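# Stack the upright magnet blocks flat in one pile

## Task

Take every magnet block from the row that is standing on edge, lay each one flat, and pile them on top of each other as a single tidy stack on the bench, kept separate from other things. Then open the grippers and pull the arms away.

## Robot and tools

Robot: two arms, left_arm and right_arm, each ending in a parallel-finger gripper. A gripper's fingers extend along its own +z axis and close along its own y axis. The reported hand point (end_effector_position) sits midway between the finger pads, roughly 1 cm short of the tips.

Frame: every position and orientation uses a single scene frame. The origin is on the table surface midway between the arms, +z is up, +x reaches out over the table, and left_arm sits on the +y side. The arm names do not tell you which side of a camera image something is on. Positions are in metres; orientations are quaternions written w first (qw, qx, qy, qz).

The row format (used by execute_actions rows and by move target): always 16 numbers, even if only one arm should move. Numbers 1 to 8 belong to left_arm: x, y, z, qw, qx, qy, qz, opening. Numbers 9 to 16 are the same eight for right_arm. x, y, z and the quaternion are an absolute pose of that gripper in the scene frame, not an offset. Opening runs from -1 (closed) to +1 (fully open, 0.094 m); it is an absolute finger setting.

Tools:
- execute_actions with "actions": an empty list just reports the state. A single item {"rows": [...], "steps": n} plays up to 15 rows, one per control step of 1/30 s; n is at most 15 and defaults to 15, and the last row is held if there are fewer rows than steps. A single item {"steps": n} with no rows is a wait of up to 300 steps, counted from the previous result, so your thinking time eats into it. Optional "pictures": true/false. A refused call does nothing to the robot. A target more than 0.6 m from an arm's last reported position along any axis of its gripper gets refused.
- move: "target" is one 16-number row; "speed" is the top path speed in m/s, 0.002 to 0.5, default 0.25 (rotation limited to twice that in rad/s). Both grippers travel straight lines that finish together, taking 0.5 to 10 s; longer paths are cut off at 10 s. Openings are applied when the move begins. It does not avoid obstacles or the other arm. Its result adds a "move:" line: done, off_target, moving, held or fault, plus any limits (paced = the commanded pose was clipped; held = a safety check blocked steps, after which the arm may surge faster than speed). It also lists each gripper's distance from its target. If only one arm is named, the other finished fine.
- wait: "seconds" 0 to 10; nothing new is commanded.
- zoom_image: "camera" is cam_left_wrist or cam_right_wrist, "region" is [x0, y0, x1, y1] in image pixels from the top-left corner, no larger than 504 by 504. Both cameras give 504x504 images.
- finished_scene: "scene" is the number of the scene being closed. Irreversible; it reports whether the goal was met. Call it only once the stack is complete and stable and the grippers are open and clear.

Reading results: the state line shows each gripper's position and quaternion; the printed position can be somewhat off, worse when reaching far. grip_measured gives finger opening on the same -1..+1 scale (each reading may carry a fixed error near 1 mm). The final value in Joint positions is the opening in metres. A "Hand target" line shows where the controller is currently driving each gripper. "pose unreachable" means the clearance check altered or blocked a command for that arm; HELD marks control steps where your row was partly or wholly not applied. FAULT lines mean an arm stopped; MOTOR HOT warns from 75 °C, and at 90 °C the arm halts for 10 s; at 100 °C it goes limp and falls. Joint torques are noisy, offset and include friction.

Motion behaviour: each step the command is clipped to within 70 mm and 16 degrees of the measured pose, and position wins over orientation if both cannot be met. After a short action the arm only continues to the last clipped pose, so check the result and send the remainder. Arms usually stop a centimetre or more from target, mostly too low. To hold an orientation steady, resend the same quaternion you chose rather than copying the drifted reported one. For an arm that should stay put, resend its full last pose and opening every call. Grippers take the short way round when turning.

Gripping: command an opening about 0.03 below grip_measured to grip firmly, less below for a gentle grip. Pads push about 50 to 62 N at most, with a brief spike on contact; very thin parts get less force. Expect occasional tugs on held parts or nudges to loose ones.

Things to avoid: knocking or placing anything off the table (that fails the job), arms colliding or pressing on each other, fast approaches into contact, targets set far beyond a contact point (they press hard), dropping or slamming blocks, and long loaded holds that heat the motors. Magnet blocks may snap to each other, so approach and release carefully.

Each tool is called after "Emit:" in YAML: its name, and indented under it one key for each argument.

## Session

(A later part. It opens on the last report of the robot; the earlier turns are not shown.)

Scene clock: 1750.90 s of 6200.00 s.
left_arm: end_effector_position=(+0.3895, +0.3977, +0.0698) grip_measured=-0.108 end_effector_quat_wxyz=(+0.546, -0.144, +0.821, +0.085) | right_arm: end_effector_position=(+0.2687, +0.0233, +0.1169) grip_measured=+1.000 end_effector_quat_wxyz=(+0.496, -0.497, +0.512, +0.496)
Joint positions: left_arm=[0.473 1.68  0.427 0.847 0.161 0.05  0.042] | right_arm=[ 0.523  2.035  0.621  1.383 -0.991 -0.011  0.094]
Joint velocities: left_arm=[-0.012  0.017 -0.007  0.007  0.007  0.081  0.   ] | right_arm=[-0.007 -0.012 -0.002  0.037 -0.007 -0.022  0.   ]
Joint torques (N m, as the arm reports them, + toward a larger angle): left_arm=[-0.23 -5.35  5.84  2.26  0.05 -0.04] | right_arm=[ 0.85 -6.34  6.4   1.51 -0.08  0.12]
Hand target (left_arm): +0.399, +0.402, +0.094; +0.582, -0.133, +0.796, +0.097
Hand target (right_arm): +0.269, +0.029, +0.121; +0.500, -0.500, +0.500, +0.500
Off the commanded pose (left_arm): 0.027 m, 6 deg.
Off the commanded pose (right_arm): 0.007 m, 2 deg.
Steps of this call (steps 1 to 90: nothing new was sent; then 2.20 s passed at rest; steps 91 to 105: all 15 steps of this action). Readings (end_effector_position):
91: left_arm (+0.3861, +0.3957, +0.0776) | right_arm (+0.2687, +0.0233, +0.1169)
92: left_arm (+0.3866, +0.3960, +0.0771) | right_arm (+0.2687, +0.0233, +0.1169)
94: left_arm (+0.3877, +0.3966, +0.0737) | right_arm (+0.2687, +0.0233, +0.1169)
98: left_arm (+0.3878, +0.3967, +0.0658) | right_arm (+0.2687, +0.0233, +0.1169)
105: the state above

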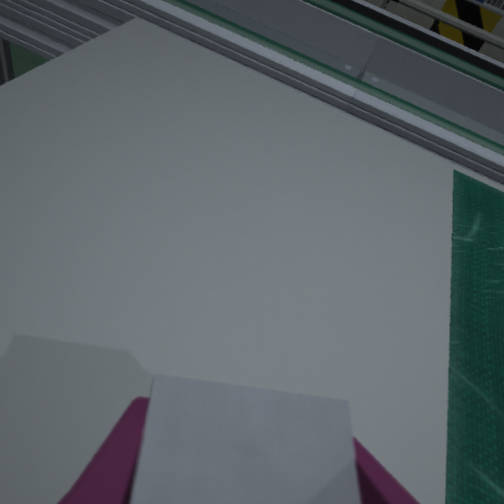

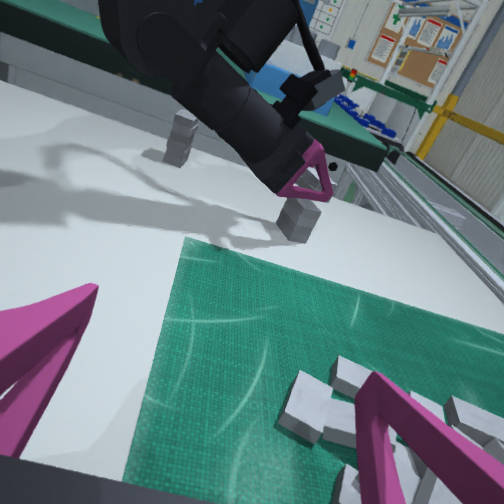

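Emit:
execute_actions:
  actions:
    - {"rows":[[0.393,0.3995,0.094,0.5832,-0.1331,0.7954,0.0976,-0.14,0.269,0.029,0.121,-0.5,0.5,-0.5,-0.5,1]],"steps":15}
  pictures: false

Scene clock: 1758.40 s of 6200.00 s.
left_arm: end_effector_position=(+0.3855, +0.3954, +0.0660) grip_measured=-0.108 end_effector_quat_wxyz=(+0.543, -0.144, +0.823, +0.084) | right_arm: end_effector_position=(+0.2687, +0.0233, +0.1169) grip_measured=+1.000 end_effector_quat_wxyz=(+0.496, -0.497, +0.512, +0.496)
Joint positions: left_arm=[0.473 1.68  0.408 0.86  0.161 0.05  0.042] | right_arm=[ 0.523  2.035  0.621  1.383 -0.991 -0.011  0.094]
Joint velocities: left_arm=[-0.012 -0.002  0.007 -0.007  0.066 -0.066 -0.001] | right_arm=[ 0.012 -0.022 -0.007 -0.007 -0.022 -0.081  0.   ]
Joint torques (N m, as the arm reports them, + toward a larger angle): left_arm=[ 0.09 -6.92  5.04  2.28  0.08 -0.02] | right_arm=[ 0.77 -6.39  6.44  1.53 -0.09  0.09]
Hand target (left_arm): +0.393, +0.399, +0.094; +0.583, -0.133, +0.796, +0.097
Hand target (right_arm): +0.269, +0.029, +0.121; +0.500, -0.500, +0.500, +0.500
Off the commanded pose (left_arm): 0.029 m, 6 deg.
Off the commanded pose (right_arm): 0.007 m, 2 deg.
Steps of this call (steps 1 to 90: nothing new was sent; then 4.00 s passed at rest; steps 91 to 105: all 15 steps of this action). Readings (end_effector_position):
91: left_arm (+0.3897, +0.3977, +0.0710) | right_arm (+0.2687, +0.0233, +0.1169)
92: left_arm (+0.3890, +0.3974, +0.0705) | right_arm (+0.2687, +0.0233, +0.1169)
94: left_arm (+0.3871, +0.3963, +0.0681) | right_arm (+0.2687, +0.0233, +0.1169)
98: left_arm (+0.3854, +0.3954, +0.0659) | right_arm (+0.2687, +0.0233, +0.1169)
105: the state above

Emit:
execute_actions:
  actions:
    - {"rows":[[0.392,0.399,0.092,0.5832,-0.1331,0.7954,0.0976,-0.14,0.269,0.029,0.121,-0.5,0.5,-0.5,-0.5,1],[0.392,0.399,0.091,0.5832,-0.1331,0.7954,0.0976,-0.14,0.269,0.029,0.121,-0.5,0.5,-0.5,-0.5,1],[0.392,0.399,0.090,0.5832,-0.1331,0.7954,0.0976,-0.14,0.269,0.029,0.121,-0.5,0.5,-0.5,-0.5,1],[0.392,0.399,0.089,0.5832,-0.1331,0.7954,0.0976,-0.14,0.269,0.029,0.121,-0.5,0.5,-0.5,-0.5,1],[0.392,0.399,0.088,0.5832,-0.1331,0.7954,0.0976,-0.14,0.269,0.029,0.121,-0.5,0.5,-0.5,-0.5,1]],"steps":15}

Emit:
zoom_image:
  camera: "cam_right_wrist"
  region: [255,140,355,250]

Scene clock: 1768.07 s of 6200.00 s.
left_arm: end_effector_position=(+0.3857, +0.3956, +0.0702) grip_measured=-0.108 end_effector_quat_wxyz=(+0.553, -0.142, +0.816, +0.088) | right_arm: end_effector_position=(+0.2687, +0.0233, +0.1169) grip_measured=+1.000 end_effector_quat_wxyz=(+0.496, -0.497, +0.512, +0.496)
Joint positions: left_arm=[0.473 1.68  0.399 0.893 0.161 0.05  0.042] | right_arm=[ 0.523  2.035  0.621  1.383 -0.991 -0.011  0.094]
Joint velocities: left_arm=[-0.002  0.012 -0.007 -0.007 -0.022 -0.022  0.   ] | right_arm=[-0.002  0.007 -0.002 -0.051  0.051  0.037  0.   ]
Joint torques (N m, as the arm reports them, + toward a larger angle): left_arm=[ 0.08 -4.83  4.92  2.27  0.07 -0.01] | right_arm=[ 0.79 -6.32  6.34  1.52 -0.11  0.11]
Hand target (left_arm): +0.392, +0.399, +0.088; +0.582, -0.133, +0.796, +0.097
Hand target (right_arm): +0.269, +0.029, +0.121; +0.500, -0.500, +0.500, +0.500
Off the commanded pose (left_arm): 0.019 m, 5 deg.
Off the commanded pose (right_arm): 0.007 m, 2 deg.
Steps of this call (steps 1 to 90: nothing new was sent; then 6.17 s passed at rest; steps 91 to 105: all 15 steps of this action). Readings (end_effector_position):
91: left_arm (+0.3856, +0.3955, +0.0663) | right_arm (+0.2687, +0.0233, +0.1169)
92: left_arm (+0.3857, +0.3955, +0.0666) | right_arm (+0.2687, +0.0233, +0.1169)
94: left_arm (+0.3861, +0.3957, +0.0679) | right_arm (+0.2687, +0.0233, +0.1169)
98: left_arm (+0.3856, +0.3955, +0.0692) | right_arm (+0.2687, +0.0233, +0.1169)
105: the state above

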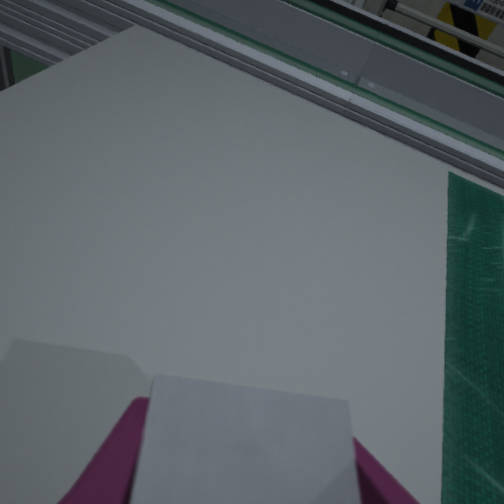

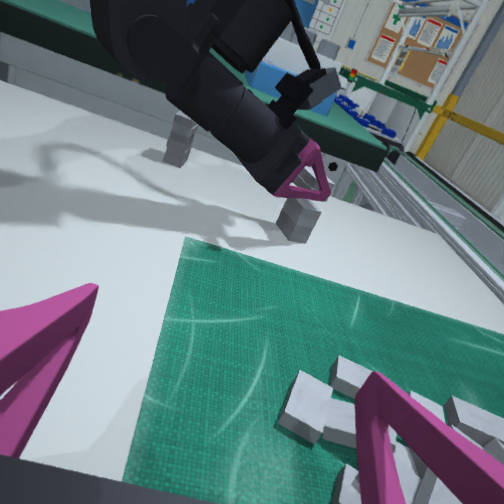

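Region (255, 140, 355, 250) of cam_right_wrist's 504x504 image, scaled by 4.582, with more detail than that image has; it fills the left 458 columns of this view, and the rest is white.

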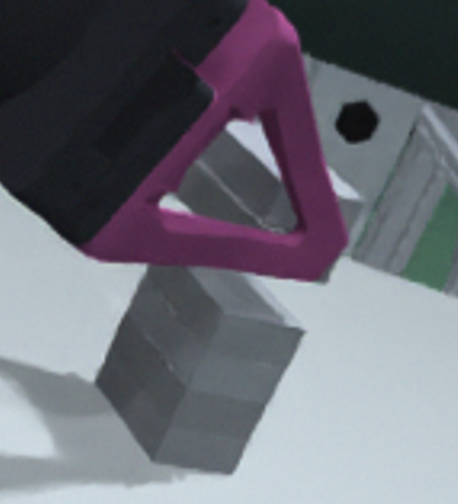

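Emit:
execute_actions:
  actions:
    - {"rows":[[0.391,0.3987,0.086,0.5832,-0.1331,0.7954,0.0976,-0.14,0.269,0.029,0.121,-0.5,0.5,-0.5,-0.5,1],[0.391,0.3987,0.085,0.5832,-0.1331,0.7954,0.0976,-0.14,0.269,0.029,0.121,-0.5,0.5,-0.5,-0.5,1],[0.391,0.3987,0.084,0.5832,-0.1331,0.7954,0.0976,-0.14,0.269,0.029,0.121,-0.5,0.5,-0.5,-0.5,1],[0.391,0.3987,0.083,0.5832,-0.1331,0.7954,0.0976,-0.14,0.269,0.029,0.121,-0.5,0.5,-0.5,-0.5,1],[0.391,0.3987,0.082,0.5832,-0.1331,0.7954,0.0976,-0.14,0.269,0.029,0.121,-0.5,0.5,-0.5,-0.5,1]],"steps":15}
  pictures: false

Scene clock: 1775.83 s of 6200.00 s.
left_arm: end_effector_position=(+0.3839, +0.3946, +0.0614) grip_measured=-0.108 end_effector_quat_wxyz=(+0.550, -0.143, +0.819, +0.087) | right_arm: end_effector_position=(+0.2687, +0.0233, +0.1169) grip_measured=+1.000 end_effector_quat_wxyz=(+0.496, -0.497, +0.512, +0.496)
Joint positions: left_arm=[0.473 1.715 0.386 0.932 0.161 0.05  0.042] | right_arm=[ 0.523  2.035  0.621  1.383 -0.991 -0.011  0.094]
Joint velocities: left_arm=[-0.017 -0.012 -0.007  0.022 -0.022 -0.022  0.001] | right_arm=[-0.022  0.002  0.002  0.037  0.022  0.051  0.   ]
Joint torques (N m, as the arm reports them, + toward a larger angle): left_arm=[ 0.2  -5.3   4.82  2.27  0.07  0.  ] | right_arm=[ 0.86 -6.38  6.34  1.5  -0.07  0.12]
Hand target (left_arm): +0.391, +0.398, +0.082; +0.582, -0.133, +0.796, +0.097
Hand target (right_arm): +0.269, +0.029, +0.121; +0.500, -0.500, +0.500, +0.500
Off the commanded pose (left_arm): 0.022 m, 5 deg.
Off the commanded pose (right_arm): 0.007 m, 2 deg.
Steps of this call (steps 1 to 90: nothing new was sent; then 4.27 s passed at rest; steps 91 to 105: all 15 steps of this action). Readings (end_effector_position):
91: left_arm (+0.3861, +0.3957, +0.0709) | right_arm (+0.2687, +0.0233, +0.1169)
92: left_arm (+0.3863, +0.3959, +0.0705) | right_arm (+0.2687, +0.0233, +0.1169)
94: left_arm (+0.3866, +0.3960, +0.0689) | right_arm (+0.2687, +0.0233, +0.1169)
98: left_arm (+0.3848, +0.3950, +0.0625) | right_arm (+0.2687, +0.0233, +0.1169)
105: the state above

Emit:
execute_actions:
  actions:
    - {"rows":[[0.393,0.3992,0.081,0.5832,-0.1331,0.7954,0.0976,-0.14,0.269,0.029,0.121,-0.5,0.5,-0.5,-0.5,1],[0.393,0.3992,0.081,0.5832,-0.1331,0.7954,0.0976,-0.14,0.269,0.029,0.121,-0.5,0.5,-0.5,-0.5,1],[0.393,0.3992,0.080,0.5832,-0.1331,0.7954,0.0976,-0.14,0.269,0.029,0.121,-0.5,0.5,-0.5,-0.5,1],[0.393,0.3992,0.080,0.5832,-0.1331,0.7954,0.0976,-0.14,0.269,0.029,0.121,-0.5,0.5,-0.5,-0.5,1],[0.393,0.3992,0.079,0.5832,-0.1331,0.7954,0.0976,-0.14,0.269,0.029,0.121,-0.5,0.5,-0.5,-0.5,1]],"steps":15}

Emit:
zoom_image:
  camera: "cam_right_wrist"
  region: [265,150,345,250]

Scene clock: 1781.80 s of 6200.00 s.
left_arm: end_effector_position=(+0.3846, +0.3950, +0.0580) grip_measured=-0.108 end_effector_quat_wxyz=(+0.550, -0.143, +0.819, +0.087) | right_arm: end_effector_position=(+0.2687, +0.0233, +0.1169) grip_measured=+1.000 end_effector_quat_wxyz=(+0.496, -0.497, +0.512, +0.496)
Joint positions: left_arm=[0.473 1.736 0.386 0.954 0.161 0.05  0.042] | right_arm=[ 0.523  2.035  0.621  1.383 -0.991 -0.011  0.094]
Joint velocities: left_arm=[-0.002  0.012 -0.002  0.007 -0.022  0.022 -0.   ] | right_arm=[-0.012  0.007 -0.002 -0.007 -0.095 -0.007  0.   ]
Joint torques (N m, as the arm reports them, + toward a larger angle): left_arm=[ 0.04 -5.3   5.04  2.27  0.05 -0.03] | right_arm=[ 0.85 -6.38  6.37  1.49 -0.07  0.12]
Hand target (left_arm): +0.393, +0.399, +0.079; +0.583, -0.133, +0.796, +0.097
Hand target (right_arm): +0.269, +0.029, +0.121; +0.500, -0.500, +0.500, +0.500
Off the commanded pose (left_arm): 0.023 m, 5 deg.
Off the commanded pose (right_arm): 0.007 m, 2 deg.
Steps of this call (steps 1 to 90: nothing new was sent; then 2.47 s passed at rest; steps 91 to 105: all 15 steps of this action). Readings (end_effector_position):
91: left_arm (+0.3844, +0.3948, +0.0627) | right_arm (+0.2687, +0.0233, +0.1169)
92: left_arm (+0.3844, +0.3949, +0.0627) | right_arm (+0.2687, +0.0233, +0.1169)
94: left_arm (+0.3847, +0.3950, +0.0623) | right_arm (+0.2687, +0.0233, +0.1169)
98: left_arm (+0.3844, +0.3948, +0.0579) | right_arm (+0.2687, +0.0233, +0.1169)
105: the state above

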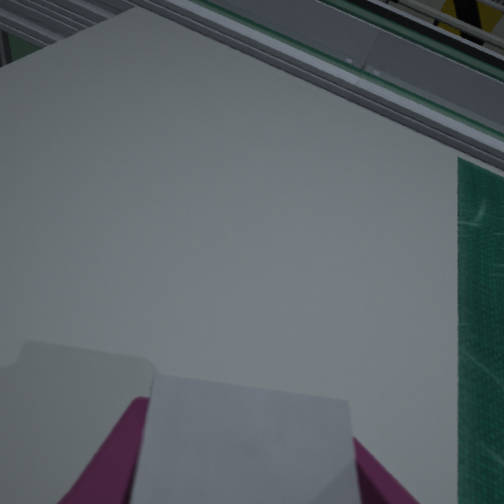

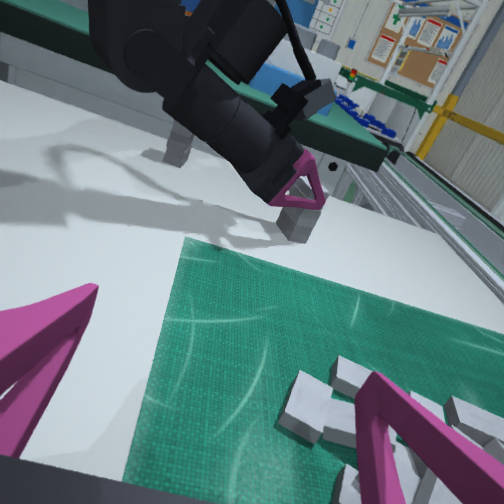

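Region (265, 150, 345, 250) of cam_right_wrist's 504x504 image, scaled by 5.040, with more detail than that image has; it fills the left 403 columns of this view, and the rest is white.

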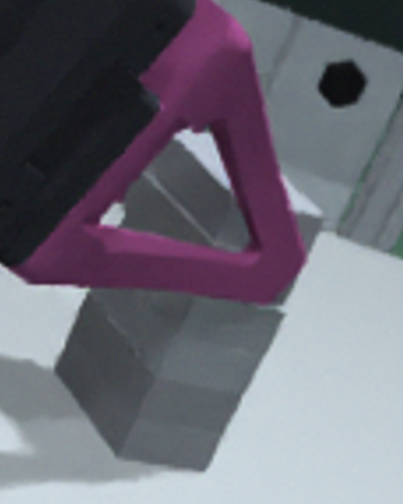

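Emit:
execute_actions:
  actions:
    - {"rows":[[0.396,0.400,0.079,0.5832,-0.1331,0.7954,0.0976,-0.14,0.269,0.029,0.121,-0.5,0.5,-0.5,-0.5,1],[0.396,0.400,0.078,0.5832,-0.1331,0.7954,0.0976,-0.14,0.269,0.029,0.121,-0.5,0.5,-0.5,-0.5,1],[0.396,0.400,0.078,0.5832,-0.1331,0.7954,0.0976,-0.14,0.269,0.029,0.121,-0.5,0.5,-0.5,-0.5,1],[0.396,0.400,0.077,0.5832,-0.1331,0.7954,0.0976,-0.14,0.269,0.029,0.121,-0.5,0.5,-0.5,-0.5,1]],"steps":15}
  pictures: false

Scene clock: 1807.13 s of 6200.00 s.
left_arm: end_effector_position=(+0.3856, +0.3955, +0.0569) grip_measured=-0.108 end_effector_quat_wxyz=(+0.552, -0.142, +0.817, +0.087) | right_arm: end_effector_position=(+0.2687, +0.0233, +0.1169) grip_measured=+1.000 end_effector_quat_wxyz=(+0.496, -0.497, +0.512, +0.496)
Joint positions: left_arm=[0.473 1.752 0.386 0.976 0.161 0.05  0.042] | right_arm=[ 0.523  2.035  0.621  1.383 -0.991 -0.011  0.094]
Joint velocities: left_arm=[-0.007 -0.002 -0.012  0.007  0.095  0.007  0.   ] | right_arm=[-0.017 -0.002 -0.007 -0.022 -0.066 -0.095  0.   ]
Joint torques (N m, as the arm reports them, + toward a larger angle): left_arm=[-0.24 -5.    5.7   2.19  0.03 -0.05] | right_arm=[ 0.77 -6.34  6.41  1.52 -0.09  0.09]
Hand target (left_arm): +0.395, +0.400, +0.077; +0.583, -0.133, +0.796, +0.097
Hand target (right_arm): +0.269, +0.029, +0.121; +0.500, -0.500, +0.500, +0.500
Off the commanded pose (left_arm): 0.023 m, 5 deg.
Off the commanded pose (right_arm): 0.007 m, 2 deg.
Steps of this call (steps 1 to 90: nothing new was sent; then 21.83 s passed at rest; steps 91 to 105: all 15 steps of this action). Readings (end_effector_position):
91: left_arm (+0.3848, +0.3950, +0.0584) | right_arm (+0.2687, +0.0233, +0.1169)
92: left_arm (+0.3848, +0.3951, +0.0582) | right_arm (+0.2687, +0.0233, +0.1169)
94: left_arm (+0.3848, +0.3951, +0.0566) | right_arm (+0.2687, +0.0233, +0.1169)
98: left_arm (+0.3854, +0.3954, +0.0567) | right_arm (+0.2687, +0.0233, +0.1169)
105: the state above

Emit:
execute_actions:
  actions:
    - {"rows":[[0.395,0.3997,0.076,0.5832,-0.1331,0.7954,0.0976,-0.14,0.269,0.029,0.121,-0.5,0.5,-0.5,-0.5,1],[0.395,0.3997,0.076,0.5832,-0.1331,0.7954,0.0976,-0.14,0.269,0.029,0.121,-0.5,0.5,-0.5,-0.5,1],[0.395,0.3997,0.075,0.5832,-0.1331,0.7954,0.0976,-0.14,0.269,0.029,0.121,-0.5,0.5,-0.5,-0.5,1],[0.395,0.3997,0.075,0.5832,-0.1331,0.7954,0.0976,-0.14,0.269,0.029,0.121,-0.5,0.5,-0.5,-0.5,1],[0.395,0.3997,0.074,0.5832,-0.1331,0.7954,0.0976,-0.14,0.269,0.029,0.121,-0.5,0.5,-0.5,-0.5,1]],"steps":15}

Emit:
zoom_image:
  camera: "cam_right_wrist"
  region: [265,150,345,250]

Scene clock: 1813.10 s of 6200.00 s.
left_arm: end_effector_position=(+0.3867, +0.3961, +0.0568) grip_measured=-0.108 end_effector_quat_wxyz=(+0.556, -0.141, +0.815, +0.089) | right_arm: end_effector_position=(+0.2687, +0.0233, +0.1169) grip_measured=+1.000 end_effector_quat_wxyz=(+0.496, -0.497, +0.512, +0.496)
Joint positions: left_arm=[0.473 1.767 0.386 1.    0.161 0.05  0.042] | right_arm=[ 0.523  2.035  0.621  1.383 -0.991 -0.011  0.094]
Joint velocities: left_arm=[-0.007  0.002 -0.007  0.051  0.051  0.022 -0.001] | right_arm=[-0.007 -0.007  0.002  0.007 -0.022 -0.022  0.   ]
Joint torques (N m, as the arm reports them, + toward a larger angle): left_arm=[-0.16 -5.08  5.19  2.16  0.04 -0.03] | right_arm=[ 0.77 -6.31  6.34  1.53 -0.09  0.11]
Hand target (left_arm): +0.395, +0.400, +0.074; +0.583, -0.133, +0.796, +0.097
Hand target (right_arm): +0.269, +0.029, +0.121; +0.500, -0.500, +0.500, +0.500
Off the commanded pose (left_arm): 0.019 m, 4 deg.
Off the commanded pose (right_arm): 0.007 m, 2 deg.
Steps of this call (steps 1 to 90: nothing new was sent; then 2.47 s passed at rest; steps 91 to 105: all 15 steps of this action). Readings (end_effector_position):
91: left_arm (+0.3856, +0.3955, +0.0568) | right_arm (+0.2687, +0.0233, +0.1169)
92: left_arm (+0.3856, +0.3955, +0.0568) | right_arm (+0.2687, +0.0233, +0.1169)
94: left_arm (+0.3858, +0.3956, +0.0566) | right_arm (+0.2687, +0.0233, +0.1169)
98: left_arm (+0.3865, +0.3960, +0.0567) | right_arm (+0.2687, +0.0233, +0.1169)
105: the state above

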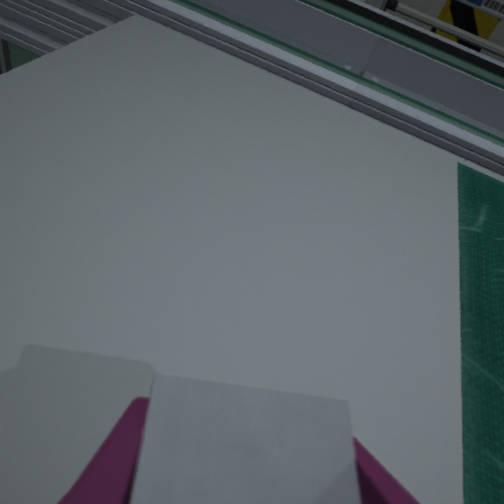

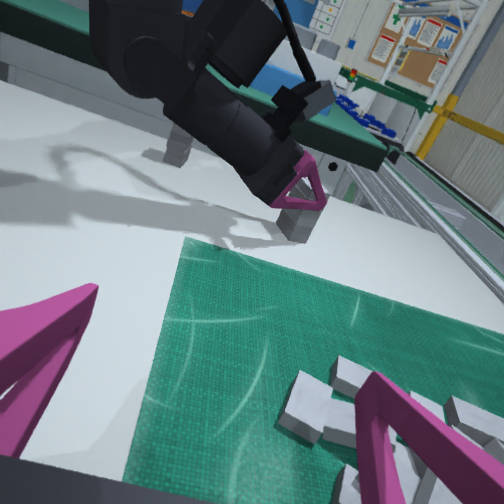

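Region (265, 150, 345, 250) of cam_right_wrist's 504x504 image, scaled by 5.040, with more detail than that image has; it fills the left 403 columns of this view, and the rest is white.

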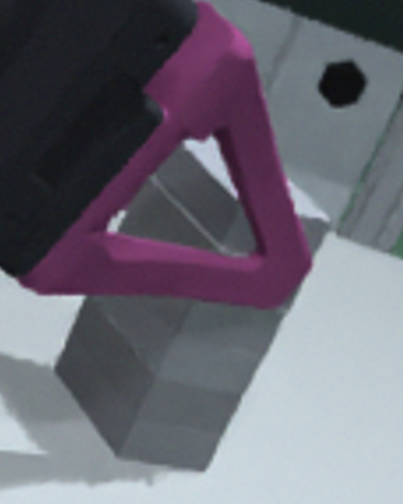

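Emit:
execute_actions:
  actions: []

Scene clock: 1827.57 s of 6200.00 s.
left_arm: end_effector_position=(+0.3868, +0.3961, +0.0567) grip_measured=-0.108 end_effector_quat_wxyz=(+0.556, -0.141, +0.815, +0.089) | right_arm: end_effector_position=(+0.2687, +0.0233, +0.1169) grip_measured=+1.000 end_effector_quat_wxyz=(+0.496, -0.497, +0.512, +0.496)
Joint positions: left_arm=[0.473 1.767 0.386 1.    0.161 0.05  0.042] | right_arm=[ 0.523  2.035  0.621  1.383 -0.991 -0.011  0.094]
Joint velocities: left_arm=[ 0.002  0.007  0.002 -0.007 -0.007 -0.022  0.   ] | right_arm=[-0.012 -0.022  0.002  0.007 -0.007  0.037  0.   ]
Joint torques (N m, as the arm reports them, + toward a larger angle): left_arm=[-0.14 -5.12  5.29  2.16  0.04 -0.01] | right_arm=[ 0.77 -6.37  6.47  1.53 -0.08  0.1 ]
Hand target (left_arm): +0.395, +0.400, +0.074; +0.583, -0.133, +0.796, +0.097
Hand target (right_arm): +0.269, +0.029, +0.121; +0.500, -0.500, +0.500, +0.500
Off the commanded pose (left_arm): 0.019 m, 4 deg.
Off the commanded pose (right_arm): 0.007 m, 2 deg.
Steps of this call (steps 1 to 90: nothing new was sent; then 11.47 s passed at rest). Readings (end_effector_position):
1: left_arm (+0.3868, +0.3961, +0.0567) | right_arm (+0.2687, +0.0233, +0.1169)
2: left_arm (+0.3868, +0.3961, +0.0567) | right_arm (+0.2687, +0.0233, +0.1169)
4: left_arm (+0.3868, +0.3961, +0.0567) | right_arm (+0.2687, +0.0233, +0.1169)
8: left_arm (+0.3868, +0.3961, +0.0567) | right_arm (+0.2687, +0.0233, +0.1169)
90: the state above

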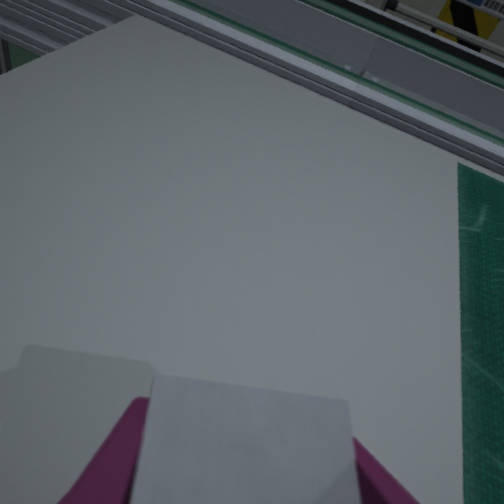

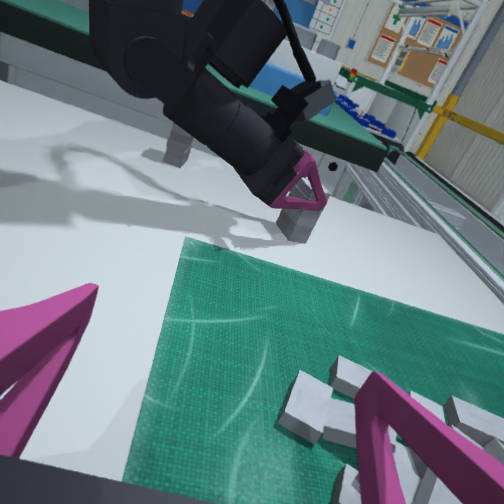

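Emit:
execute_actions:
  actions:
    - {"rows":[[0.395,0.3997,0.076,0.5832,-0.1331,0.7954,0.0976,-0.12,0.269,0.029,0.121,-0.5,0.5,-0.5,-0.5,1],[0.395,0.3997,0.076,0.5832,-0.1331,0.7954,0.0976,-0.11,0.269,0.029,0.121,-0.5,0.5,-0.5,-0.5,1],[0.395,0.3997,0.076,0.5832,-0.1331,0.7954,0.0976,-0.10,0.269,0.029,0.121,-0.5,0.5,-0.5,-0.5,1],[0.395,0.3997,0.076,0.5832,-0.1331,0.7954,0.0976,-0.09,0.269,0.029,0.121,-0.5,0.5,-0.5,-0.5,1],[0.395,0.3997,0.076,0.5832,-0.1331,0.7954,0.0976,-0.08,0.269,0.029,0.121,-0.5,0.5,-0.5,-0.5,1],[0.395,0.3997,0.076,0.5832,-0.1331,0.7954,0.0976,-0.06,0.269,0.029,0.121,-0.5,0.5,-0.5,-0.5,1],[0.395,0.3997,0.076,0.5832,-0.1331,0.7954,0.0976,-0.03,0.269,0.029,0.121,-0.5,0.5,-0.5,-0.5,1],[0.395,0.3997,0.076,0.5832,-0.1331,0.7954,0.0976,0.02,0.269,0.029,0.121,-0.5,0.5,-0.5,-0.5,1],[0.395,0.3997,0.076,0.5832,-0.1331,0.7954,0.0976,0.08,0.269,0.029,0.121,-0.5,0.5,-0.5,-0.5,1],[0.395,0.3997,0.076,0.5832,-0.1331,0.7954,0.0976,0.15,0.269,0.029,0.121,-0.5,0.5,-0.5,-0.5,1],[0.395,0.3997,0.076,0.5832,-0.1331,0.7954,0.0976,0.22,0.269,0.029,0.121,-0.5,0.5,-0.5,-0.5,1],[0.395,0.3997,0.076,0.5832,-0.1331,0.7954,0.0976,0.3,0.269,0.029,0.121,-0.5,0.5,-0.5,-0.5,1]],"steps":15}

Emit:
zoom_image:
  camera: "cam_right_wrist"
  region: [245, 130, 365, 250]

Scene clock: 1835.83 s of 6200.00 s.
left_arm: end_effector_position=(+0.3878, +0.3967, +0.0599) grip_measured=+0.297 end_effector_quat_wxyz=(+0.561, -0.140, +0.811, +0.090) | right_arm: end_effector_position=(+0.2687, +0.0233, +0.1169) grip_measured=+1.000 end_effector_quat_wxyz=(+0.496, -0.497, +0.512, +0.496)
Joint positions: left_arm=[0.473 1.767 0.386 1.014 0.161 0.05  0.061] | right_arm=[ 0.523  2.035  0.621  1.383 -0.991 -0.011  0.094]
Joint velocities: left_arm=[ 0.002  0.007  0.007  0.037 -0.007 -0.022  0.001] | right_arm=[-0.012  0.022 -0.007 -0.007  0.037  0.022  0.   ]
Joint torques (N m, as the arm reports them, + toward a larger angle): left_arm=[-0.18 -5.91  5.42  1.92  0.05 -0.02] | right_arm=[ 0.81 -6.39  6.4   1.52 -0.08  0.08]
Hand target (left_arm): +0.395, +0.400, +0.076; +0.583, -0.133, +0.795, +0.097
Hand target (right_arm): +0.269, +0.029, +0.121; +0.500, -0.500, +0.500, +0.500
Off the commanded pose (left_arm): 0.018 m, 3 deg.
Off the commanded pose (right_arm): 0.007 m, 2 deg.
Steps of this call (steps 1 to 90: nothing new was sent; then 4.77 s passed at rest; steps 91 to 105: all 15 steps of this action). Readings (end_effector_position):
91: left_arm (+0.3868, +0.3961, +0.0567) | right_arm (+0.2687, +0.0233, +0.1169)
92: left_arm (+0.3868, +0.3961, +0.0567) | right_arm (+0.2687, +0.0233, +0.1169)
94: left_arm (+0.3868, +0.3961, +0.0567) | right_arm (+0.2687, +0.0233, +0.1169)
98: left_arm (+0.3873, +0.3964, +0.0583) | right_arm (+0.2687, +0.0233, +0.1169)
105: the state above

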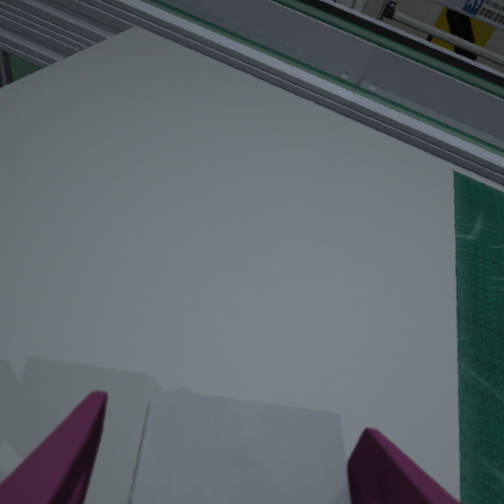

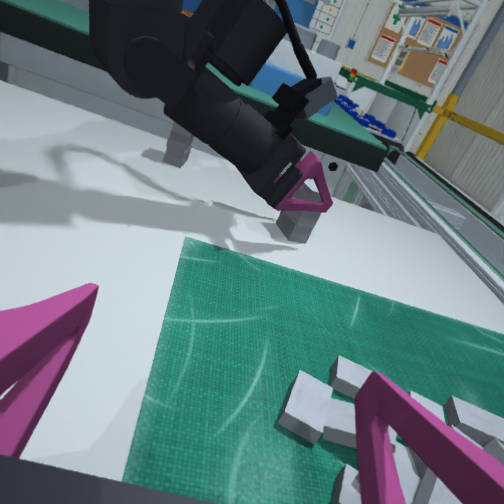

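Region (245, 130, 365, 250) of cam_right_wrist's 504x504 image, scaled by 4.200, with more detail than that image has.

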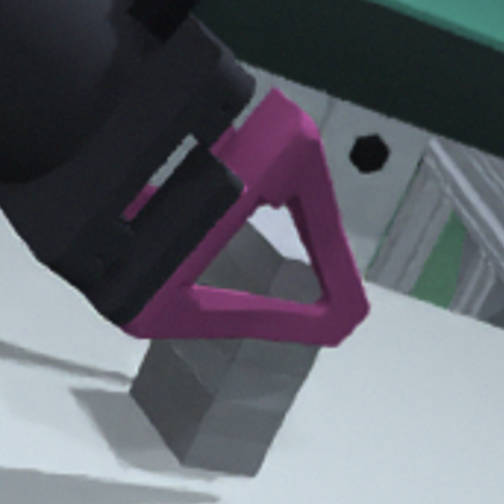

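Emit:
move:
  target: [0.392,0.400,0.135,0.5832,-0.1331,0.7954,0.0976,0.4,0.269,0.029,0.121,-0.5,0.5,-0.5,-0.5,1]
  speed: 0.1

Emit:
zoom_image:
  camera: "cam_right_wrist"
  region: [245, 130, 365, 250]

Scene clock: 1845.67 s of 6200.00 s.
left_arm: end_effector_position=(+0.3868, +0.3961, +0.1156) grip_measured=+0.398 end_effector_quat_wxyz=(+0.563, -0.139, +0.809, +0.091) | right_arm: end_effector_position=(+0.2687, +0.0233, +0.1169) grip_measured=+1.000 end_effector_quat_wxyz=(+0.496, -0.497, +0.512, +0.496)
Joint positions: left_arm=[0.473 1.485 0.455 0.669 0.161 0.05  0.066] | right_arm=[ 0.523  2.035  0.621  1.383 -0.991 -0.011  0.094]
Joint velocities: left_arm=[-0.007 -0.002 -0.007  0.007  0.007 -0.037  0.   ] | right_arm=[ 0.002  0.002 -0.017 -0.037 -0.037 -0.051  0.   ]
Joint torques (N m, as the arm reports them, + toward a larger angle): left_arm=[ 0.39 -6.3   8.06  1.63  0.11  0.  ] | right_arm=[ 0.72 -6.38  6.33  1.52 -0.11  0.09]
Hand target (left_arm): +0.392, +0.400, +0.136; +0.583, -0.133, +0.795, +0.097
Hand target (right_arm): +0.269, +0.029, +0.121; +0.500, -0.500, +0.500, +0.500
Off the commanded pose (left_arm): 0.021 m, 3 deg.
Off the commanded pose (right_arm): 0.007 m, 2 deg.
After step 90, 5.47 s passed at rest.
move: off_target (left_arm)

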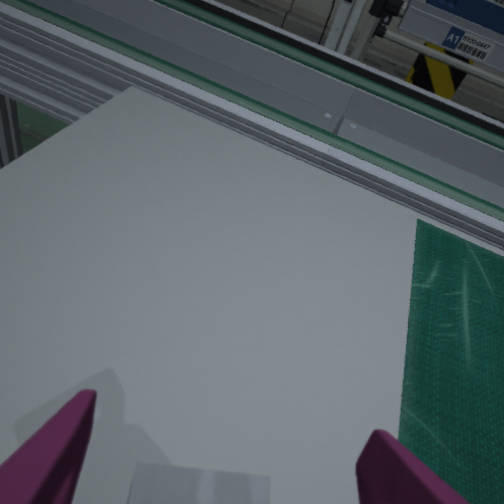

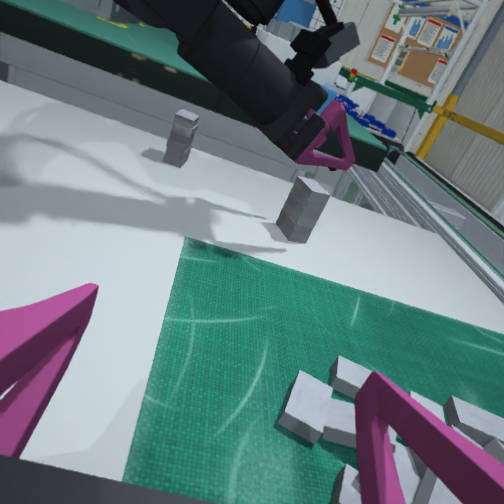

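Region (245, 130, 365, 250) of cam_right_wrist's 504x504 image, scaled by 4.200, with more detail than that image has.

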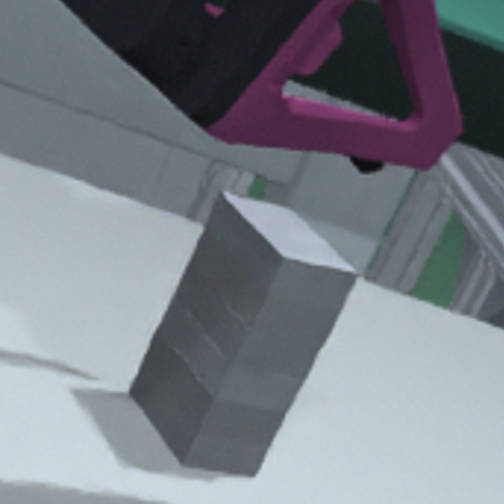

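Emit:
move:
  target: [0.381,0.396,0.135,0,-0.165,0.9863,0,0.4,0.269,0.029,0.121,-0.5,0.5,-0.5,-0.5,1]
  speed: 0.2

Scene clock: 1853.23 s of 6200.00 s.
left_arm: end_effector_position=(+0.3738, +0.3954, +0.1280) grip_measured=+0.398 end_effector_quat_wxyz=(-0.010, -0.167, +0.986, +0.001) | right_arm: end_effector_position=(+0.2687, +0.0233, +0.1169) grip_measured=+1.000 end_effector_quat_wxyz=(+0.496, -0.497, +0.512, +0.496)
Joint positions: left_arm=[ 0.412  2.078  1.945 -1.456 -0.007  0.106  0.066] | right_arm=[ 0.523  2.035  0.621  1.383 -0.991 -0.011  0.094]
Joint velocities: left_arm=[-0.007  0.002  0.002 -0.007 -0.081  0.066  0.001] | right_arm=[ 0.002 -0.002  0.002  0.022 -0.081  0.022  0.   ]
Joint torques (N m, as the arm reports them, + toward a larger angle): left_arm=[-1.13 -9.65  8.47  0.13 -0.1  -0.07] | right_arm=[ 0.78 -6.35  6.3   1.53 -0.08  0.1 ]
Hand target (left_arm): +0.378, +0.394, +0.136; -0.001, -0.163, +0.987, +0.009
Hand target (right_arm): +0.269, +0.029, +0.121; +0.500, -0.500, +0.500, +0.500
Off the commanded pose (left_arm): 0.010 m, 1 deg.
Off the commanded pose (right_arm): 0.007 m, 2 deg.
After step 90, 0.87 s passed at rest.
move: done

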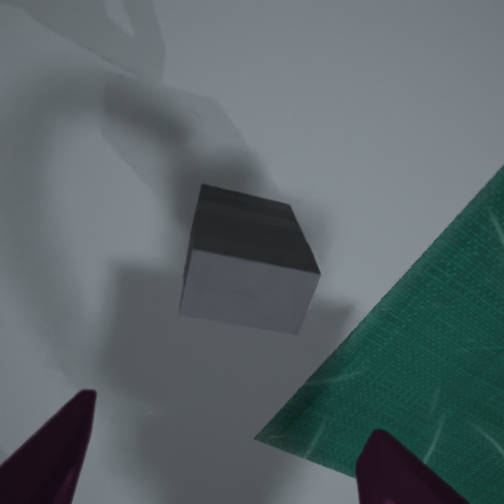

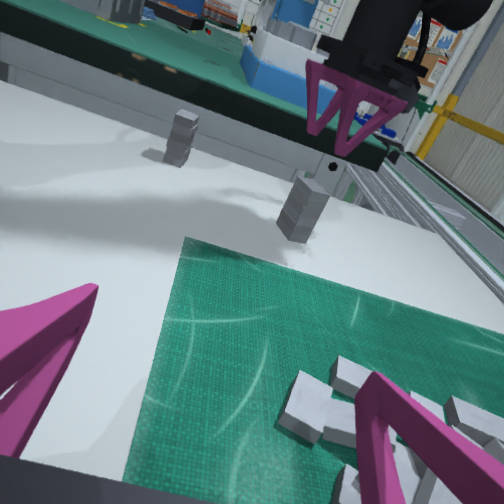

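Emit:
zoom_image:
  camera: "cam_left_wrist"
  region: [160, 160, 360, 360]

Region (160, 160, 360, 360) of cam_left_wrist's 504x504 image, scaled by 2.520, with more detail than that image has.

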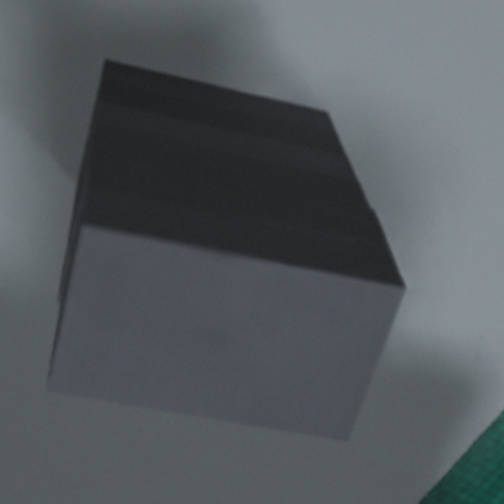

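Emit:
move:
  target: [0.382,0.392,0.10,0,-0.165,0.9863,0,0.3,0.269,0.029,0.121,-0.5,0.5,-0.5,-0.5,1]
  speed: 0.08

Scene clock: 1864.47 s of 6200.00 s.
left_arm: end_effector_position=(+0.3745, +0.3957, +0.1004) grip_measured=+0.303 end_effector_quat_wxyz=(-0.011, -0.169, +0.986, +0.001) | right_arm: end_effector_position=(+0.2687, +0.0233, +0.1169) grip_measured=+1.000 end_effector_quat_wxyz=(+0.496, -0.497, +0.512, +0.496)
Joint positions: left_arm=[ 0.412  2.078  1.835 -1.349 -0.007  0.102  0.061] | right_arm=[ 0.523  2.035  0.621  1.383 -0.991 -0.011  0.094]
Joint velocities: left_arm=[-0.012 -0.007  0.007 -0.022  0.037 -0.007 -0.001] | right_arm=[-0.017  0.007 -0.017 -0.022 -0.022 -0.037  0.   ]
Joint torques (N m, as the arm reports them, + toward a larger angle): left_arm=[-1.27 -9.47  5.88  0.4   0.07 -0.06] | right_arm=[ 0.82 -6.36  6.4   1.51 -0.09  0.11]
Hand target (left_arm): +0.382, +0.392, +0.100; -0.000, -0.165, +0.986, -0.000
Hand target (right_arm): +0.269, +0.029, +0.121; +0.500, -0.500, +0.500, +0.500
Off the commanded pose (left_arm): 0.008 m, 1 deg.
Off the commanded pose (right_arm): 0.007 m, 2 deg.
After step 90, 7.27 s passed at rest.
move: done

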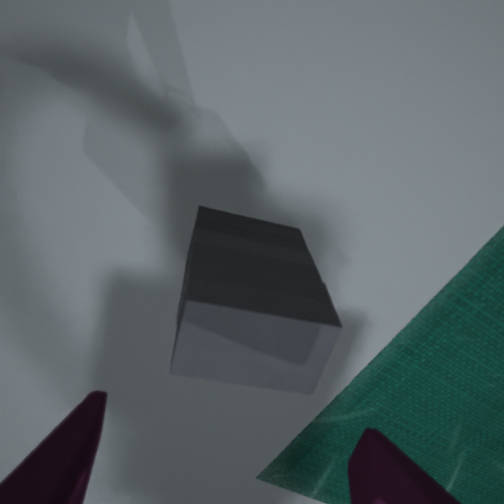

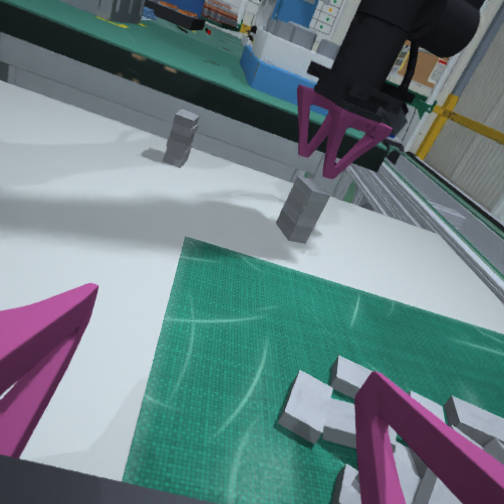

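Emit:
execute_actions:
  actions:
    - {"rows":[[0.382,0.390,0.098,0,-0.165,0.9863,0,0.3,0.269,0.029,0.121,-0.5,0.5,-0.5,-0.5,1],[0.382,0.389,0.098,0,-0.165,0.9863,0,0.3,0.269,0.029,0.121,-0.5,0.5,-0.5,-0.5,1]],"steps":12}
  pictures: false

Scene clock: 1868.53 s of 6200.00 s.
left_arm: end_effector_position=(+0.3751, +0.3917, +0.0965) grip_measured=+0.303 end_effector_quat_wxyz=(-0.013, -0.167, +0.986, +0.000) | right_arm: end_effector_position=(+0.2687, +0.0233, +0.1169) grip_measured=+1.000 end_effector_quat_wxyz=(+0.496, -0.497, +0.512, +0.496)
Joint positions: left_arm=[ 0.402  2.078  1.82  -1.338 -0.007  0.096  0.061] | right_arm=[ 0.523  2.035  0.621  1.383 -0.991 -0.011  0.094]
Joint velocities: left_arm=[-0.002 -0.002 -0.012  0.022 -0.007 -0.066  0.   ] | right_arm=[-0.007  0.002 -0.022 -0.007  0.051 -0.007  0.   ]
Joint torques (N m, as the arm reports them, + toward a larger angle): left_arm=[-1.   -9.99  5.93  0.39  0.05 -0.06] | right_arm=[ 0.79 -6.36  6.31  1.53 -0.09  0.11]
Hand target (left_arm): +0.382, +0.389, +0.098; +0.000, -0.165, +0.986, -0.000
Hand target (right_arm): +0.269, +0.029, +0.121; +0.500, -0.500, +0.500, +0.500
Off the commanded pose (left_arm): 0.008 m, 2 deg.
Off the commanded pose (right_arm): 0.007 m, 2 deg.
Steps of this call (steps 1 to 90: nothing new was sent; then 0.67 s passed at rest; steps 91 to 102: all 12 steps of this action). Readings (end_effector_position):
91: left_arm (+0.3749, +0.3958, +0.0999) | right_arm (+0.2687, +0.0233, +0.1169)
92: left_arm (+0.3750, +0.3953, +0.0992) | right_arm (+0.2687, +0.0233, +0.1169)
94: left_arm (+0.3746, +0.3935, +0.0974) | right_arm (+0.2687, +0.0233, +0.1169)
98: left_arm (+0.3747, +0.3915, +0.0965) | right_arm (+0.2687, +0.0233, +0.1169)
102: the state above

Now y is on target. Descend.

Emit:
move:
  target: [0.382,0.3905,0.052,0,-0.165,0.9863,0,0.3,0.269,0.029,0.121,-0.5,0.5,-0.5,-0.5,1]
  speed: 0.06

Scene clock: 1872.23 s of 6200.00 s.
left_arm: end_effector_position=(+0.3752, +0.3917, +0.0499) grip_measured=+0.303 end_effector_quat_wxyz=(-0.014, -0.167, +0.986, -0.000) | right_arm: end_effector_position=(+0.2687, +0.0233, +0.1169) grip_measured=+1.000 end_effector_quat_wxyz=(+0.496, -0.497, +0.512, +0.496)
Joint positions: left_arm=[ 0.402  2.101  1.668 -1.167 -0.007  0.095  0.061] | right_arm=[ 0.523  2.035  0.621  1.383 -0.991 -0.011  0.094]
Joint velocities: left_arm=[-0.017 -0.012 -0.002 -0.022  0.051  0.037 -0.   ] | right_arm=[-0.012 -0.002 -0.012 -0.007 -0.037 -0.051  0.   ]
Joint torques (N m, as the arm reports them, + toward a larger angle): left_arm=[ -0.7  -10.02   5.86   0.39   0.07  -0.04] | right_arm=[ 0.81 -6.33  6.46  1.5  -0.07  0.08]
Hand target (left_arm): +0.382, +0.391, +0.052; -0.000, -0.165, +0.986, -0.000
Hand target (right_arm): +0.269, +0.029, +0.121; +0.500, -0.500, +0.500, +0.500
Off the commanded pose (left_arm): 0.007 m, 2 deg.
Off the commanded pose (right_arm): 0.007 m, 2 deg.
move: done

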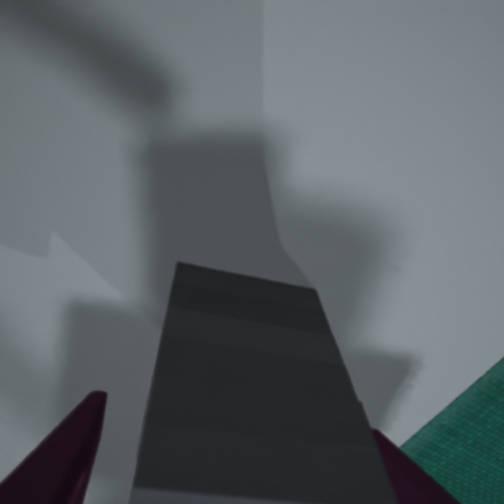

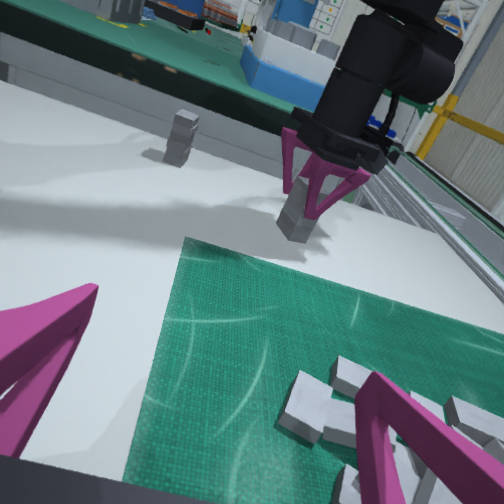

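Emit:
execute_actions:
  actions:
    - {"rows":[[0.382,0.3905,0.049,0,-0.165,0.9863,0,0.25,0.269,0.029,0.121,-0.5,0.5,-0.5,-0.5,1],[0.382,0.3905,0.047,0,-0.165,0.9863,0,0.2,0.269,0.029,0.121,-0.5,0.5,-0.5,-0.5,1],[0.382,0.3905,0.046,0,-0.165,0.9863,0,0.15,0.269,0.029,0.121,-0.5,0.5,-0.5,-0.5,1],[0.382,0.3905,0.046,0,-0.165,0.9863,0,0.1,0.269,0.029,0.121,-0.5,0.5,-0.5,-0.5,1],[0.382,0.3905,0.046,0,-0.165,0.9863,0,0.06,0.269,0.029,0.121,-0.5,0.5,-0.5,-0.5,1],[0.382,0.3905,0.046,0,-0.165,0.9863,0,0.02,0.269,0.029,0.121,-0.5,0.5,-0.5,-0.5,1],[0.382,0.3905,0.046,0,-0.165,0.9863,0,-0.01,0.269,0.029,0.121,-0.5,0.5,-0.5,-0.5,1],[0.382,0.3905,0.046,0,-0.165,0.9863,0,-0.04,0.269,0.029,0.121,-0.5,0.5,-0.5,-0.5,1],[0.382,0.3905,0.046,0,-0.165,0.9863,0,-0.06,0.269,0.029,0.121,-0.5,0.5,-0.5,-0.5,1],[0.382,0.3905,0.046,0,-0.165,0.9863,0,-0.075,0.269,0.029,0.121,-0.5,0.5,-0.5,-0.5,1],[0.382,0.3905,0.046,0,-0.165,0.9863,0,-0.085,0.269,0.029,0.121,-0.5,0.5,-0.5,-0.5,1],[0.382,0.3905,0.046,0,-0.165,0.9863,0,-0.095,0.269,0.029,0.121,-0.5,0.5,-0.5,-0.5,1],[0.382,0.3905,0.046,0,-0.165,0.9863,0,-0.105,0.269,0.029,0.121,-0.5,0.5,-0.5,-0.5,1],[0.382,0.3905,0.046,0,-0.165,0.9863,0,-0.115,0.269,0.029,0.121,-0.5,0.5,-0.5,-0.5,1],[0.382,0.3905,0.046,0,-0.165,0.9863,0,-0.125,0.269,0.029,0.121,-0.5,0.5,-0.5,-0.5,1]],"steps":15}

Scene clock: 1883.10 s of 6200.00 s.
left_arm: end_effector_position=(+0.3753, +0.3918, +0.0458) grip_measured=-0.107 end_effector_quat_wxyz=(-0.013, -0.167, +0.986, +0.000) | right_arm: end_effector_position=(+0.2687, +0.0233, +0.1169) grip_measured=+1.000 end_effector_quat_wxyz=(+0.496, -0.497, +0.512, +0.496)
Joint positions: left_arm=[ 0.402  2.101  1.652 -1.146 -0.007  0.095  0.042] | right_arm=[ 0.523  2.035  0.621  1.383 -0.991 -0.011  0.094]
Joint velocities: left_arm=[ 0.007  0.007  0.012  0.051 -0.066  0.007 -0.003] | right_arm=[-0.012 -0.017 -0.017  0.007 -0.022  0.022  0.   ]
Joint torques (N m, as the arm reports them, + toward a larger angle): left_arm=[-0.69 -9.76  5.84  0.4   0.06 -0.05] | right_arm=[ 0.8  -6.33  6.35  1.52 -0.09  0.13]
Hand target (left_arm): +0.382, +0.390, +0.046; -0.000, -0.165, +0.986, -0.000
Hand target (right_arm): +0.269, +0.029, +0.121; +0.500, -0.500, +0.500, +0.500
Off the commanded pose (left_arm): 0.007 m, 1 deg.
Off the commanded pose (right_arm): 0.007 m, 2 deg.
Steps of this call (steps 1 to 90: nothing new was sent; then 7.37 s passed at rest; steps 91 to 105: all 15 steps of this action). Readings (end_effector_position):
91: left_arm (+0.3756, +0.3919, +0.0497) | right_arm (+0.2687, +0.0233, +0.1169)
92: left_arm (+0.3758, +0.3920, +0.0491) | right_arm (+0.2687, +0.0233, +0.1169)
94: left_arm (+0.3757, +0.3920, +0.0475) | right_arm (+0.2687, +0.0233, +0.1169)
98: left_arm (+0.3747, +0.3915, +0.0459) | right_arm (+0.2687, +0.0233, +0.1169)
105: the state above

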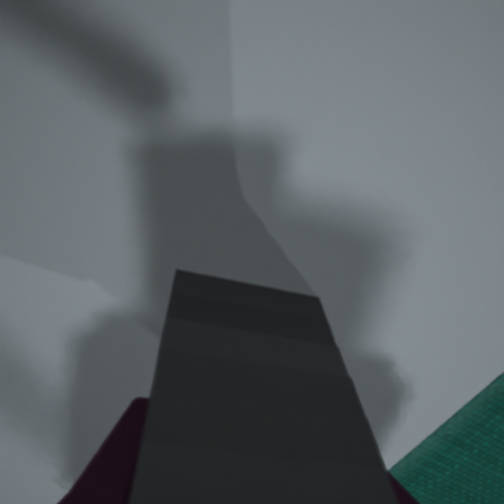

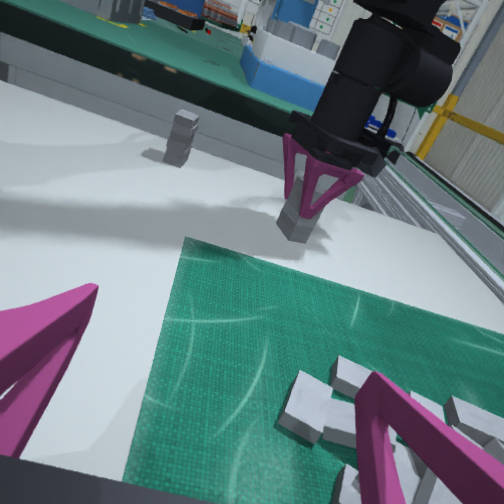

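Emit:
execute_actions:
  actions:
    - {"rows":[[0.382,0.3905,0.046,0,-0.165,0.9863,0,-0.135,0.269,0.029,0.121,-0.5,0.5,-0.5,-0.5,1],[0.382,0.3905,0.046,0,-0.165,0.9863,0,-0.135,0.269,0.029,0.121,-0.5,0.5,-0.5,-0.5,1],[0.382,0.3905,0.046,0,-0.165,0.9863,0,-0.135,0.269,0.029,0.121,-0.5,0.5,-0.5,-0.5,1],[0.382,0.3905,0.046,0,-0.165,0.9863,0,-0.135,0.269,0.029,0.121,-0.5,0.5,-0.5,-0.5,1],[0.382,0.3905,0.046,0,-0.165,0.9863,0,-0.11,0.269,0.029,0.121,-0.5,0.5,-0.5,-0.5,1],[0.382,0.3905,0.046,0,-0.165,0.9863,0,-0.1,0.269,0.029,0.121,-0.5,0.5,-0.5,-0.5,1],[0.382,0.3905,0.046,0,-0.165,0.9863,0,-0.09,0.269,0.029,0.121,-0.5,0.5,-0.5,-0.5,1],[0.382,0.3905,0.046,0,-0.165,0.9863,0,-0.07,0.269,0.029,0.121,-0.5,0.5,-0.5,-0.5,1],[0.382,0.3905,0.046,0,-0.165,0.9863,0,-0.04,0.269,0.029,0.121,-0.5,0.5,-0.5,-0.5,1],[0.382,0.3905,0.046,0,-0.165,0.9863,0,0.0,0.269,0.029,0.121,-0.5,0.5,-0.5,-0.5,1],[0.382,0.3905,0.046,0,-0.165,0.9863,0,0.06,0.269,0.029,0.121,-0.5,0.5,-0.5,-0.5,1],[0.382,0.3905,0.046,0,-0.165,0.9863,0,0.12,0.269,0.029,0.121,-0.5,0.5,-0.5,-0.5,1],[0.382,0.3905,0.046,0,-0.165,0.9863,0,0.2,0.269,0.029,0.121,-0.5,0.5,-0.5,-0.5,1]],"steps":15}
  pictures: false

Emit:
move:
  target: [0.382,0.3905,0.125,0,-0.165,0.9863,0,0.2,0.269,0.029,0.121,-0.5,0.5,-0.5,-0.5,1]
  speed: 0.1

Scene clock: 1894.13 s of 6200.00 s.
left_arm: end_effector_position=(+0.3758, +0.3920, +0.0458) grip_measured=+0.196 end_effector_quat_wxyz=(-0.012, -0.167, +0.986, +0.001) | right_arm: end_effector_position=(+0.2687, +0.0233, +0.1169) grip_measured=+1.000 end_effector_quat_wxyz=(+0.496, -0.497, +0.512, +0.496)
Joint positions: left_arm=[ 0.402  2.101  1.652 -1.144 -0.007  0.095  0.056] | right_arm=[ 0.523  2.035  0.621  1.383 -0.991 -0.011  0.094]
Joint velocities: left_arm=[-0.007  0.022  0.012  0.007 -0.037 -0.051  0.004] | right_arm=[-0.002  0.002 -0.012 -0.037 -0.095 -0.007  0.   ]
Joint torques (N m, as the arm reports them, + toward a larger angle): left_arm=[-0.63 -9.76  5.61  0.43  0.08 -0.04] | right_arm=[ 0.86 -6.28  6.3   1.51 -0.07  0.11]
Hand target (left_arm): +0.382, +0.390, +0.046; -0.000, -0.165, +0.986, -0.000
Hand target (right_arm): +0.269, +0.029, +0.121; +0.500, -0.500, +0.500, +0.500
Off the commanded pose (left_arm): 0.006 m, 1 deg.
Off the commanded pose (right_arm): 0.007 m, 2 deg.
Steps of this call (steps 1 to 90: nothing new was sent; then 7.53 s passed at rest; steps 91 to 105: all 15 steps of this action). Readings (end_effector_position):
91: left_arm (+0.3753, +0.3918, +0.0458) | right_arm (+0.2687, +0.0233, +0.1169)
92: left_arm (+0.3753, +0.3918, +0.0458) | right_arm (+0.2687, +0.0233, +0.1169)
94: left_arm (+0.3753, +0.3918, +0.0458) | right_arm (+0.2687, +0.0233, +0.1169)
98: left_arm (+0.3753, +0.3918, +0.0458) | right_arm (+0.2687, +0.0233, +0.1169)
105: the state above

Scene clock: 1895.77 s of 6200.00 s.
left_arm: end_effector_position=(+0.3768, +0.3925, +0.1092) grip_measured=+0.197 end_effector_quat_wxyz=(-0.020, -0.167, +0.986, -0.002) | right_arm: end_effector_position=(+0.2687, +0.0233, +0.1169) grip_measured=+1.000 end_effector_quat_wxyz=(+0.496, -0.497, +0.512, +0.496)
Joint positions: left_arm=[ 0.402  2.101  1.904 -1.413 -0.007  0.095  0.056] | right_arm=[ 0.523  2.035  0.621  1.383 -0.991 -0.011  0.094]
Joint velocities: left_arm=[-0.017  0.012 -0.002 -0.022 -0.022 -0.11   0.   ] | right_arm=[-0.022  0.012  0.007 -0.037  0.007 -0.037  0.   ]
Joint torques (N m, as the arm reports them, + toward a larger angle): left_arm=[ -0.67 -11.46   8.31   0.08   0.08  -0.05] | right_arm=[ 0.81 -6.38  6.41  1.53 -0.08  0.09]
Hand target (left_arm): +0.382, +0.390, +0.125; +0.000, -0.165, +0.986, -0.000
Hand target (right_arm): +0.269, +0.029, +0.121; +0.500, -0.500, +0.500, +0.500
Off the commanded pose (left_arm): 0.017 m, 2 deg.
Off the commanded pose (right_arm): 0.007 m, 2 deg.
move: off_target (left_arm)

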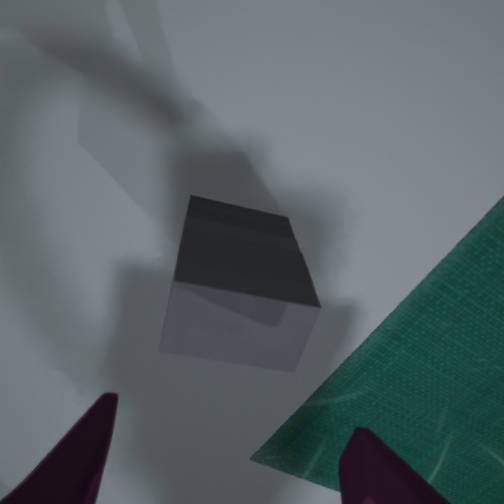

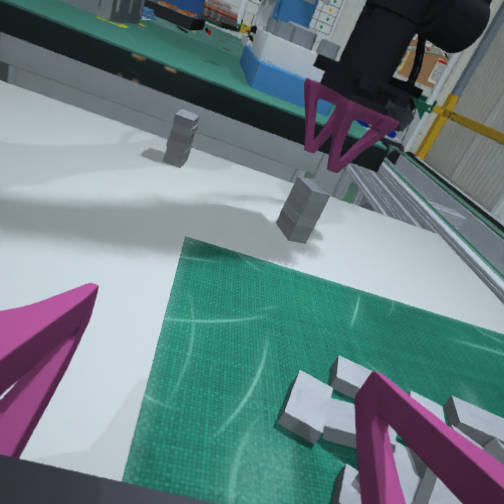

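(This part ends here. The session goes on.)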